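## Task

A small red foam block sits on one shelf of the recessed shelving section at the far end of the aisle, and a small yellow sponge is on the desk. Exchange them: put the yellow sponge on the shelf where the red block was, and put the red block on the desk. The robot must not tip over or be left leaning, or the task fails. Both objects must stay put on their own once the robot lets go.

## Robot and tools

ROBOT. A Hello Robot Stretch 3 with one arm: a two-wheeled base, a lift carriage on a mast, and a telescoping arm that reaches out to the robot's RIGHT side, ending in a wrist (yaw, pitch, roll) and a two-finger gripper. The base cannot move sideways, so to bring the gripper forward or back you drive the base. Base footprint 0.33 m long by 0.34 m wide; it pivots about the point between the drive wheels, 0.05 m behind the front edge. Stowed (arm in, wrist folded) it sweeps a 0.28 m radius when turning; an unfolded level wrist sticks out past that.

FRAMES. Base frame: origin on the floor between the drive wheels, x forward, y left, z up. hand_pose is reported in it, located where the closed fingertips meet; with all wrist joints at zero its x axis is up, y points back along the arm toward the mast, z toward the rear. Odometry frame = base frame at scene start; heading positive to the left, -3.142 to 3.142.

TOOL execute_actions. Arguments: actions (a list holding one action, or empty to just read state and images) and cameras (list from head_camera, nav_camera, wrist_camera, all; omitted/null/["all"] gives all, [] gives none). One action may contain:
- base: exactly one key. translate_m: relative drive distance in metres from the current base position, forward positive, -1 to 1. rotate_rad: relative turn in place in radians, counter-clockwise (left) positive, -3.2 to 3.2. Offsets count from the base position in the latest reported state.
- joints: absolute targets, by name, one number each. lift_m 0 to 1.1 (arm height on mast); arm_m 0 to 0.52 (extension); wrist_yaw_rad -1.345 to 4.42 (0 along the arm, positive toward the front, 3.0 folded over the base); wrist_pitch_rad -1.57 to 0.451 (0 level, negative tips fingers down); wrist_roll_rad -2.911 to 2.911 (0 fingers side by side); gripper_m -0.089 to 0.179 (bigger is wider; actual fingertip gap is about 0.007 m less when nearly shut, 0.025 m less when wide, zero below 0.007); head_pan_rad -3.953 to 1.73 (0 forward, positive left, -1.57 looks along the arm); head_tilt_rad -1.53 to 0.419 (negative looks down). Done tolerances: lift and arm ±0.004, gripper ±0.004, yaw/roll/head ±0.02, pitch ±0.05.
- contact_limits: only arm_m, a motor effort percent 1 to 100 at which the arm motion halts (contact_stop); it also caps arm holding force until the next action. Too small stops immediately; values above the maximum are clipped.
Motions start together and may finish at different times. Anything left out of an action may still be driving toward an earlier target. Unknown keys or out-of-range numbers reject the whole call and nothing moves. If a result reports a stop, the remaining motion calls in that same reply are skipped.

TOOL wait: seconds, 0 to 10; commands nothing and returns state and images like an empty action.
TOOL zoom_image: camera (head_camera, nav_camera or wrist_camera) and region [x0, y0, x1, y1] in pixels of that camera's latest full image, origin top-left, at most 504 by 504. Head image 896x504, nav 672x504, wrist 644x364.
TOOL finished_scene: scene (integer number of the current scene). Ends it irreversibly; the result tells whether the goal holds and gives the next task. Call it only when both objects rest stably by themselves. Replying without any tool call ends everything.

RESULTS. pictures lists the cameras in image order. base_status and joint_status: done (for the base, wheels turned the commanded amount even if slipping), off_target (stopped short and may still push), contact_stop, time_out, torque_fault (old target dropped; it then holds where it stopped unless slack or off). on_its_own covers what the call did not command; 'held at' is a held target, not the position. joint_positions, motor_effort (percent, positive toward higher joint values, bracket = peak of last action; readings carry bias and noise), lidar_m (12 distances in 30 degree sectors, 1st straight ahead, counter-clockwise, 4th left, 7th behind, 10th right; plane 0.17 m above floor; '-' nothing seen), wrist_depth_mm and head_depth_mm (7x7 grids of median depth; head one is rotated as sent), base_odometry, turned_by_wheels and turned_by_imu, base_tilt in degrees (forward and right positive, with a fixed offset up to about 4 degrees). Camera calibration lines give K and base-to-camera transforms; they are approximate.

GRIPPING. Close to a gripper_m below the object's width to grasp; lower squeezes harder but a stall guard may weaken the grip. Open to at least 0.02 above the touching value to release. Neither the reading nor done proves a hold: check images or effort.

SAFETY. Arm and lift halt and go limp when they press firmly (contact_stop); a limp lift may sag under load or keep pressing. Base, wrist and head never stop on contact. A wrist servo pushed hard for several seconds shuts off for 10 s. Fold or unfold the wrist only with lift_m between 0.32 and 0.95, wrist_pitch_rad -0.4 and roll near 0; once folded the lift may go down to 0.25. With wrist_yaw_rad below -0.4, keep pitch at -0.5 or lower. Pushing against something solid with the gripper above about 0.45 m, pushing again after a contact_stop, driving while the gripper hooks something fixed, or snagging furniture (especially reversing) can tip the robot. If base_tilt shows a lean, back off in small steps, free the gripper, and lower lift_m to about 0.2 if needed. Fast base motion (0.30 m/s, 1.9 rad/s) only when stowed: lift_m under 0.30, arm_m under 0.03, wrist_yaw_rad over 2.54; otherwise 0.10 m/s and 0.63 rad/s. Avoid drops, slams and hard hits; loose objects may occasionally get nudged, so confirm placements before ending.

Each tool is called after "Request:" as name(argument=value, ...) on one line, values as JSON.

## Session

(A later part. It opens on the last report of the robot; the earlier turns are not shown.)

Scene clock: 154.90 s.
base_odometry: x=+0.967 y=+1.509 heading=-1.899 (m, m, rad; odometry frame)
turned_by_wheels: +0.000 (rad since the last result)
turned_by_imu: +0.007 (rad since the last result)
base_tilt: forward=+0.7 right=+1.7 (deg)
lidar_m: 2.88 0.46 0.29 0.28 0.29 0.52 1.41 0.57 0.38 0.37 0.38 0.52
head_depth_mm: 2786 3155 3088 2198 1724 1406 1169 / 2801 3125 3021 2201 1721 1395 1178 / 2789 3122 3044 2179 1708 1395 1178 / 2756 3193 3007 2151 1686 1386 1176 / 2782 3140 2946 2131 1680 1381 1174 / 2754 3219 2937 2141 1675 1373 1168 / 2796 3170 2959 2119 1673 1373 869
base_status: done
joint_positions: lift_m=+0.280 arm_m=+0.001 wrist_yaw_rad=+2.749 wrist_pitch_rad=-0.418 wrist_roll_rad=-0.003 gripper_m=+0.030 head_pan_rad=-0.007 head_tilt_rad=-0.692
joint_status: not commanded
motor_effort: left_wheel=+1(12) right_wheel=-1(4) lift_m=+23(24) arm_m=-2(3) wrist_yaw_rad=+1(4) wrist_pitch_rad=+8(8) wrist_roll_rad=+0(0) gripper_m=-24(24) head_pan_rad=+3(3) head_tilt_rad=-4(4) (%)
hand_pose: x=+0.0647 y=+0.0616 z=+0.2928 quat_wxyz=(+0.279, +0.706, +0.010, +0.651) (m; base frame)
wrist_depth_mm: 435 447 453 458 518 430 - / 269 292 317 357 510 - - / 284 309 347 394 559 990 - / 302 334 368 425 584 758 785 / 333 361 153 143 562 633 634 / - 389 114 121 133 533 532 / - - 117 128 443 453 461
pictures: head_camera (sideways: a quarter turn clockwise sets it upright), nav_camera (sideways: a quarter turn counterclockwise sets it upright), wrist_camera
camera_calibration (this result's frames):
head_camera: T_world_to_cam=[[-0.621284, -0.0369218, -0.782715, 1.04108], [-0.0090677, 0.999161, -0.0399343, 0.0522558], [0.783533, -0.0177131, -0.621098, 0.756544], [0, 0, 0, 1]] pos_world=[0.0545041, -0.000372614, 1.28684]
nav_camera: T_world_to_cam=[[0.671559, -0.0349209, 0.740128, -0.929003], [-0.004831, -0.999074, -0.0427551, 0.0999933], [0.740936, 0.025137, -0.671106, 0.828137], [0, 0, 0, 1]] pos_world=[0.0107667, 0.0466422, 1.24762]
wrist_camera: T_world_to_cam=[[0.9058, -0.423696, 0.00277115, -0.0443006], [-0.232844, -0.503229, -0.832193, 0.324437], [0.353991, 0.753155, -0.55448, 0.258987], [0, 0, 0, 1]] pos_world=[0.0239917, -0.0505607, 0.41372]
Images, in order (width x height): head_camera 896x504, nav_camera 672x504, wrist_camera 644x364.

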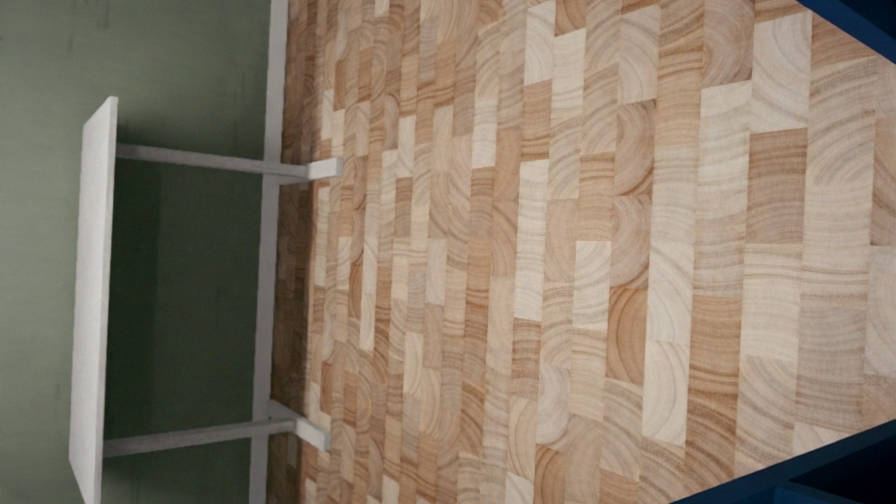

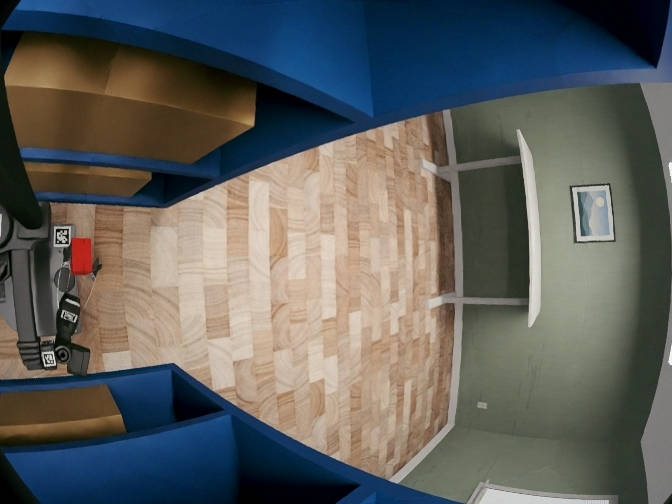

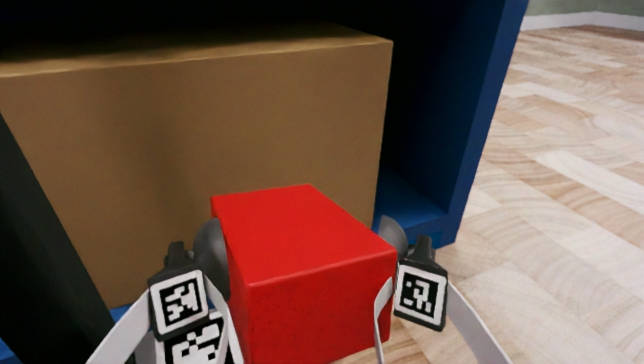

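Request:
execute_actions(actions=[{"base":{"translate_m":1.0}}], cameras=[])

Request:
execute_actions(actions=[{"base":{"translate_m":1.0}}], cameras=[])

Request:
execute_actions(actions=[{"base":{"rotate_rad":1.57},"joints":{"lift_m":0.97,"wrist_yaw_rad":0,"wrist_pitch_rad":-0.3,"head_pan_rad":-1.5}}], cameras=[])

Request:
execute_actions(actions=[{"joints":{"arm_m":0.38}}], cameras=[])

Request:
execute_actions(actions=[{"joints":{"lift_m":0.935}}])

Scene clock: 163.97 s.
base_odometry: x=+0.645 y=+0.563 heading=-1.899 (m, m, rad; odometry frame)
turned_by_wheels: +0.000 (rad since the last result)
turned_by_imu: +0.007 (rad since the last result)
base_tilt: forward=+0.8 right=+1.8 (deg)
lidar_m: 1.90 2.05 1.85 1.81 0.80 0.63 1.11 0.69 0.84 1.94 2.01 2.38
head_depth_mm: 1930 2117 2485 2210 1707 1407 1195 / 1948 1806 2410 2203 1717 1397 1191 / 1969 2178 2489 2193 1702 1401 1179 / 1948 2190 2487 2158 1694 1386 1175 / 1926 2206 2542 2132 1666 1390 1169 / 1914 2210 2514 2130 1668 1377 1163 / 1933 2223 2413 2128 1676 1370 1157
base_status: done
joint_positions: lift_m=+0.280 arm_m=+0.001 wrist_yaw_rad=+2.749 wrist_pitch_rad=-0.418 wrist_roll_rad=-0.003 gripper_m=+0.030 head_pan_rad=-0.007 head_tilt_rad=-0.693
joint_status: not commanded
motor_effort: left_wheel=+0(9) right_wheel=+0(6) lift_m=+24(23) arm_m=-2(2) wrist_yaw_rad=+3(0) wrist_pitch_rad=+8(8) wrist_roll_rad=+0(0) gripper_m=-23(23) head_pan_rad=+4(3) head_tilt_rad=-3(4) (%)
hand_pose: x=+0.0647 y=+0.0616 z=+0.2928 quat_wxyz=(+0.279, +0.706, +0.010, +0.651) (m; base frame)
wrist_depth_mm: - - - - - - - / - - - - - - - / - - - - - - - / 784 789 789 794 787 786 796 / 652 625 152 143 646 633 635 / - 547 114 121 133 538 533 / - - 117 128 441 457 456
pictures: none
No camera images: the call's "cameras" was empty. Leave "cameras" out to get every camera's image.

Scene clock: 169.13 s.
base_odometry: x=+0.322 y=-0.384 heading=-1.899 (m, m, rad; odometry frame)
turned_by_wheels: +0.000 (rad since the last result)
turned_by_imu: +0.007 (rad since the last result)
base_tilt: forward=+0.8 right=+1.6 (deg)
lidar_m: 1.31 1.19 1.84 1.77 1.87 1.62 1.59 1.65 2.02 1.96 1.81 0.95
head_depth_mm: 1078 1158 800 653 1577 1404 1187 / 1079 1172 793 650 1717 1366 1178 / 1082 1167 781 643 1700 1397 1187 / 1086 1156 777 641 1694 1400 1177 / 1093 1163 775 1601 1685 1385 1179 / 1088 1165 763 1628 1675 1378 1164 / 1098 1170 752 1629 1658 1368 1167
base_status: done
joint_positions: lift_m=+0.280 arm_m=+0.001 wrist_yaw_rad=+2.749 wrist_pitch_rad=-0.418 wrist_roll_rad=-0.003 gripper_m=+0.030 head_pan_rad=-0.007 head_tilt_rad=-0.693
joint_status: not commanded
motor_effort: left_wheel=-1(10) right_wheel=+0(6) lift_m=+22(23) arm_m=-3(3) wrist_yaw_rad=+1(1) wrist_pitch_rad=+8(8) wrist_roll_rad=+0(0) gripper_m=-23(24) head_pan_rad=+3(4) head_tilt_rad=-3(3) (%)
hand_pose: x=+0.0646 y=+0.0616 z=+0.2928 quat_wxyz=(+0.279, +0.706, +0.010, +0.651) (m; base frame)
wrist_depth_mm: - - - - - - - / - - - - - - - / - - - - - - - / 777 781 788 787 789 792 798 / 648 632 152 144 644 641 637 / - 543 114 121 133 534 532 / - - 117 128 442 457 459
pictures: none
No camera images: the call's "cameras" was empty. Leave "cameras" out to get every camera's image.

Scene clock: 176.23 s.
base_odometry: x=+0.322 y=-0.384 heading=-0.329 (m, m, rad; odometry frame)
turned_by_wheels: +1.570 (rad since the last result)
turned_by_imu: +1.580 (rad since the last result)
base_tilt: forward=+0.8 right=+1.7 (deg)
lidar_m: 1.77 1.87 1.62 1.59 1.65 2.02 1.96 1.81 0.95 1.31 1.19 1.84
head_depth_mm: 1064 1152 799 630 - - - / 1067 1157 792 617 - - - / 1085 1166 781 615 - - - / 1098 1174 773 613 1705 1395 1179 / 1115 1191 768 1651 1682 1393 1174 / 1132 1202 762 1680 1662 1372 1161 / 1151 1197 756 1726 1671 1373 1163
base_status: done
joint_positions: lift_m=+0.970 arm_m=+0.001 wrist_yaw_rad=+0.002 wrist_pitch_rad=-0.325 wrist_roll_rad=-0.003 gripper_m=+0.030 head_pan_rad=-1.493 head_tilt_rad=-0.693
joint_status: all done
motor_effort: left_wheel=-3(11) right_wheel=+2(9) lift_m=+28(31) arm_m=-2(2) wrist_yaw_rad=-1(3) wrist_pitch_rad=+11(11) wrist_roll_rad=+0(0) gripper_m=-24(24) head_pan_rad=-4(43) head_tilt_rad=-3(4) (%)
hand_pose: x=-0.0211 y=-0.3809 z=+1.0040 quat_wxyz=(+0.699, +0.115, -0.696, -0.114) (m; base frame)
wrist_depth_mm: 990 984 - 999 - - - / 890 882 903 899 916 909 - / 515 517 515 520 521 525 521 / 364 362 367 365 364 365 368 / - - 153 143 - 856 - / - - 114 121 133 - - / - - - 128 - - -
pictures: none
No camera images: the call's "cameras" was empty. Leave "cameras" out to get every camera's image.

Scene clock: 180.23 s.
base_odometry: x=+0.322 y=-0.384 heading=-0.329 (m, m, rad; odometry frame)
turned_by_wheels: +0.000 (rad since the last result)
turned_by_imu: +0.000 (rad since the last result)
base_tilt: forward=+0.8 right=+1.7 (deg)
lidar_m: 1.77 1.87 1.62 1.59 1.65 2.02 1.96 1.80 0.95 1.31 1.19 1.83
head_depth_mm: 1057 1134 752 653 1626 1374 1165 / 1069 - 714 648 1708 1405 1188 / 1089 1164 707 640 1691 1391 1181 / 1098 1175 774 1631 1681 1399 1179 / 1111 1197 767 1652 1686 1383 1172 / 1130 1203 761 1700 1694 1371 1166 / 1140 1205 754 1719 1660 1375 1159
base_status: not commanded
joint_positions: lift_m=+0.970 arm_m=+0.380 wrist_yaw_rad=+0.001 wrist_pitch_rad=-0.325 wrist_roll_rad=-0.003 gripper_m=+0.030 head_pan_rad=-1.493 head_tilt_rad=-0.693
joint_status: all done
motor_effort: left_wheel=-4(2) right_wheel=+3(2) lift_m=+30(29) arm_m=+5(7) wrist_yaw_rad=+0(2) wrist_pitch_rad=+11(11) wrist_roll_rad=+0(0) gripper_m=-24(23) head_pan_rad=-4(4) head_tilt_rad=-3(3) (%)
hand_pose: x=-0.0213 y=-0.7598 z=+1.0040 quat_wxyz=(+0.699, +0.115, -0.696, -0.114) (m; base frame)
wrist_depth_mm: 633 633 635 634 641 636 638 / 678 684 681 689 675 691 687 / 510 512 516 513 513 515 518 / 359 359 360 360 362 361 362 / 277 278 152 143 286 278 279 / 227 226 113 121 133 227 228 / 191 188 180 128 185 191 191
pictures: none
No camera images: the call's "cameras" was empty. Leave "cameras" out to get every camera's image.

Scene clock: 181.37 s.
base_odometry: x=+0.322 y=-0.384 heading=-0.329 (m, m, rad; odometry frame)
turned_by_wheels: +0.000 (rad since the last result)
turned_by_imu: +0.000 (rad since the last result)
base_tilt: forward=+0.7 right=+1.7 (deg)
lidar_m: 1.77 1.87 1.62 1.59 1.65 2.02 1.96 1.81 0.95 1.31 1.19 1.84
head_depth_mm: 1058 1150 715 654 1610 1370 1165 / 1068 1167 - 650 1711 1400 1189 / 1086 1175 - 642 1701 1396 1180 / 1096 1182 774 1628 1687 1379 1180 / 1108 1181 767 1662 1694 1382 1165 / 1129 1211 762 1684 1672 1370 1166 / 1144 1200 755 1730 1669 1354 1162
base_status: not commanded
joint_positions: lift_m=+0.935 arm_m=+0.380 wrist_yaw_rad=+0.001 wrist_pitch_rad=-0.304 wrist_roll_rad=-0.003 gripper_m=+0.030 head_pan_rad=-1.493 head_tilt_rad=-0.693
joint_status: all done
motor_effort: left_wheel=-3(3) right_wheel=+2(3) lift_m=+21(28) arm_m=+4(4) wrist_yaw_rad=+0(1) wrist_pitch_rad=+2(11) wrist_roll_rad=+0(0) gripper_m=-24(23) head_pan_rad=-4(3) head_tilt_rad=-3(3) (%)
hand_pose: x=-0.0213 y=-0.7619 z=+0.9742 quat_wxyz=(+0.700, +0.108, -0.697, -0.107) (m; base frame)
wrist_depth_mm: 630 634 637 638 640 638 645 / 669 662 667 673 674 672 679 / 441 441 443 440 439 443 439 / 302 302 304 304 303 303 305 / 231 231 151 143 237 231 231 / 187 187 115 121 133 188 188 / 157 155 148 129 152 157 157
pictures: head_camera (sideways: a quarter turn clockwise sets it upright), nav_camera (sideways: a quarter turn counterclockwise sets it upright), wrist_camera
camera_calibration (this result's frames):
head_camera: T_world_to_cam=[[-0.0893231, 0.616134, -0.78256, 1.03763], [0.994818, 0.0935063, -0.0399303, 0.0461269], [0.0485719, -0.782071, -0.621293, 0.761281], [0, 0, 0, 1]] pos_world=[0.00982014, -0.0482586, 1.28683]
nav_camera: T_world_to_cam=[[0.0219866, -0.672291, 0.73996, -0.924822], [-0.995907, -0.0796294, -0.0427556, 0.10604], [0.0876668, -0.735992, -0.67129, 0.832362], [0, 0, 0, 1]] pos_world=[0.0529688, -0.000693715, 1.24762]
wrist_camera: T_world_to_cam=[[-0.99904, 0.0437469, -0.00229859, 0.0032747], [0.0220182, 0.456081, -0.889666, 1.24937], [-0.0378718, -0.888863, -0.456606, -0.0673406], [0, 0, 0, 1]] pos_world=[-0.0267877, -0.629813, 1.08078]
Images, in order (width x height): head_camera 896x504, nav_camera 672x504, wrist_camera 644x364.

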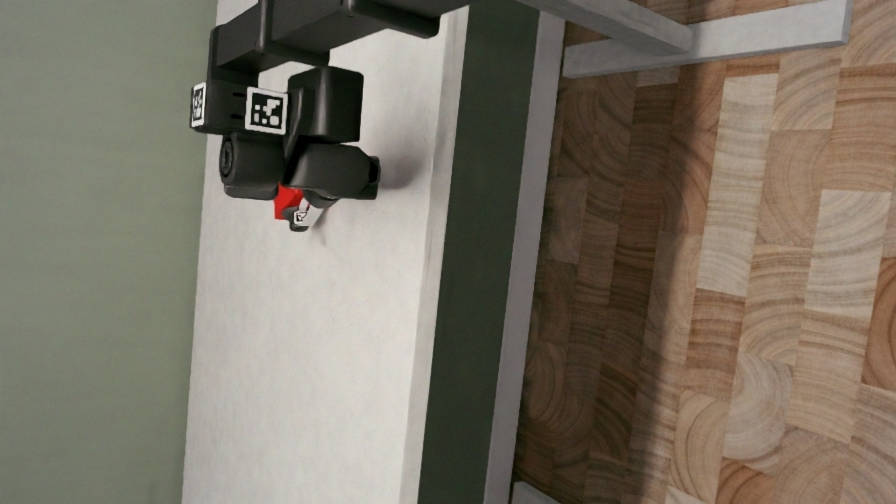

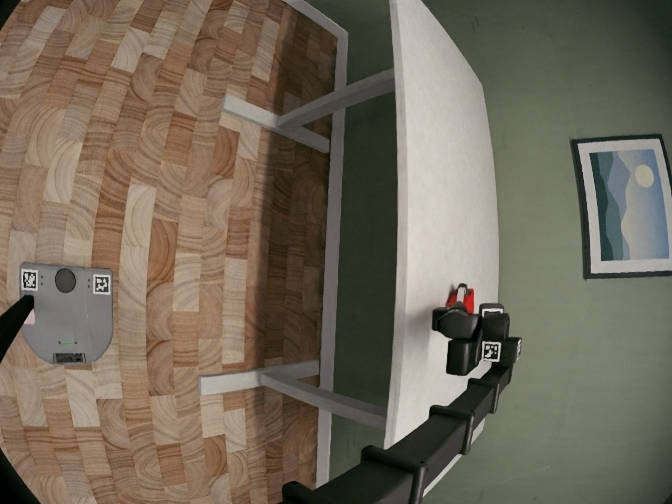

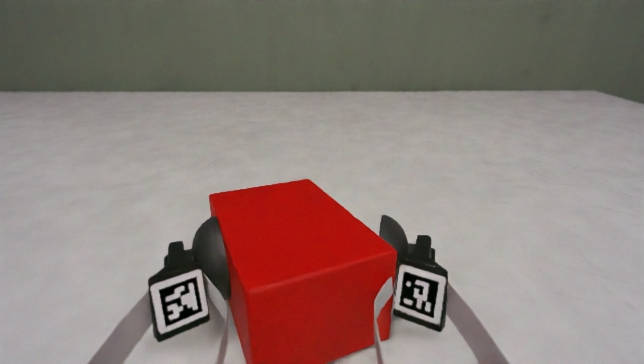

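Request:
execute_actions(actions=[{"joints":{"gripper_m":0.14}}], cameras=[])

Request:
execute_actions(actions=[{"joints":{"lift_m":1.0,"arm_m":0.27}}], cameras=["wrist_camera"])

Request:
finished_scene(scene=1)

Scene clock: 185.80 s.
base_odometry: x=+0.322 y=-0.384 heading=-0.329 (m, m, rad; odometry frame)
turned_by_wheels: +0.000 (rad since the last result)
turned_by_imu: +0.000 (rad since the last result)
base_tilt: forward=+0.7 right=+1.7 (deg)
lidar_m: 1.77 1.87 1.62 1.59 1.66 2.02 1.96 1.81 0.95 1.31 1.19 1.84
head_depth_mm: 1056 1148 718 654 1621 1380 1166 / 1067 1163 - 646 1704 1391 1191 / 1084 1168 741 646 1681 1397 1179 / 1099 1166 773 1632 1698 1386 1172 / 1112 1191 771 1651 1692 1380 1166 / 1128 1213 763 1696 1662 1376 1162 / 1141 1200 753 1715 1662 1360 1160
base_status: not commanded
joint_positions: lift_m=+0.935 arm_m=+0.380 wrist_yaw_rad=+0.001 wrist_pitch_rad=-0.314 wrist_roll_rad=-0.003 gripper_m=+0.140 head_pan_rad=-1.493 head_tilt_rad=-0.693
joint_status: all done
motor_effort: left_wheel=-2(2) right_wheel=+3(2) lift_m=+23(23) arm_m=+5(5) wrist_yaw_rad=-1(1) wrist_pitch_rad=+6(7) wrist_roll_rad=+0(0) gripper_m=+1(95) head_pan_rad=-4(3) head_tilt_rad=-3(3) (%)
hand_pose: x=-0.0213 y=-0.7609 z=+0.9718 quat_wxyz=(+0.700, +0.111, -0.697, -0.110) (m; base frame)
wrist_depth_mm: 637 634 635 645 638 640 651 / 652 657 663 664 660 668 672 / 418 419 420 422 421 423 421 / 293 294 293 295 293 294 295 / 225 237 163 149 226 237 226 / 186 182 170 125 176 191 183 / - 149 149 131 149 149 154
pictures: none
No camera images: the call's "cameras" was empty. Leave "cameras" out to get every camera's image.

Scene clock: 187.87 s.
base_odometry: x=+0.322 y=-0.384 heading=-0.329 (m, m, rad; odometry frame)
turned_by_wheels: +0.000 (rad since the last result)
turned_by_imu: +0.000 (rad since the last result)
base_tilt: forward=+0.8 right=+1.6 (deg)
lidar_m: 1.77 1.88 1.62 1.59 1.66 2.02 1.96 1.81 0.95 1.31 1.19 1.83
head_depth_mm: 1059 - 720 651 1611 1366 1158 / 1070 - 680 645 1714 1403 1184 / 1090 1164 - 643 1707 1394 1178 / 1099 1169 754 1613 1700 1392 1176 / 1116 1185 766 1644 1688 1379 1168 / 1127 1208 763 1688 1681 1377 1161 / 1139 1204 754 1727 1652 1372 1167
base_status: not commanded
joint_positions: lift_m=+1.000 arm_m=+0.270 wrist_yaw_rad=+0.001 wrist_pitch_rad=-0.315 wrist_roll_rad=-0.003 gripper_m=+0.140 head_pan_rad=-1.493 head_tilt_rad=-0.693
joint_status: all done
motor_effort: left_wheel=-2(3) right_wheel=+3(2) lift_m=+29(30) arm_m=-3(4) wrist_yaw_rad=-1(1) wrist_pitch_rad=+7(7) wrist_roll_rad=+0(0) gripper_m=+1(1) head_pan_rad=-4(3) head_tilt_rad=-3(3) (%)
hand_pose: x=-0.0213 y=-0.6514 z=+1.0362 quat_wxyz=(+0.700, +0.112, -0.697, -0.111) (m; base frame)
wrist_depth_mm: 738 730 743 746 745 743 753 / 793 794 791 802 795 790 801 / 632 626 631 629 625 632 694 / 436 439 439 441 439 439 441 / 335 350 320 266 337 351 337 / 284 273 272 262 273 283 273 / - 222 229 229 230 222 231
pictures: wrist_camera
camera_calibration (this result's frames):
wrist_camera: T_world_to_cam=[[-0.99904, 0.0437695, -0.00181682, -0.00190148], [0.0220117, 0.465695, -0.884672, 1.25529], [-0.0378756, -0.883862, -0.466211, 0.0724231], [0, 0, 0, 1]] pos_world=[-0.0267877, -0.520488, 1.14428]
Images, in order (width x height): wrist_camera 644x364.

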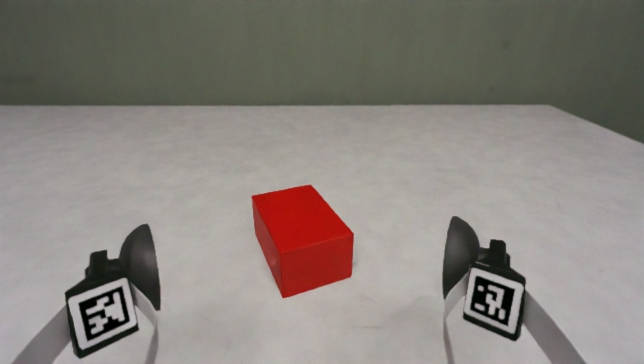

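The scene is finished: the task was done.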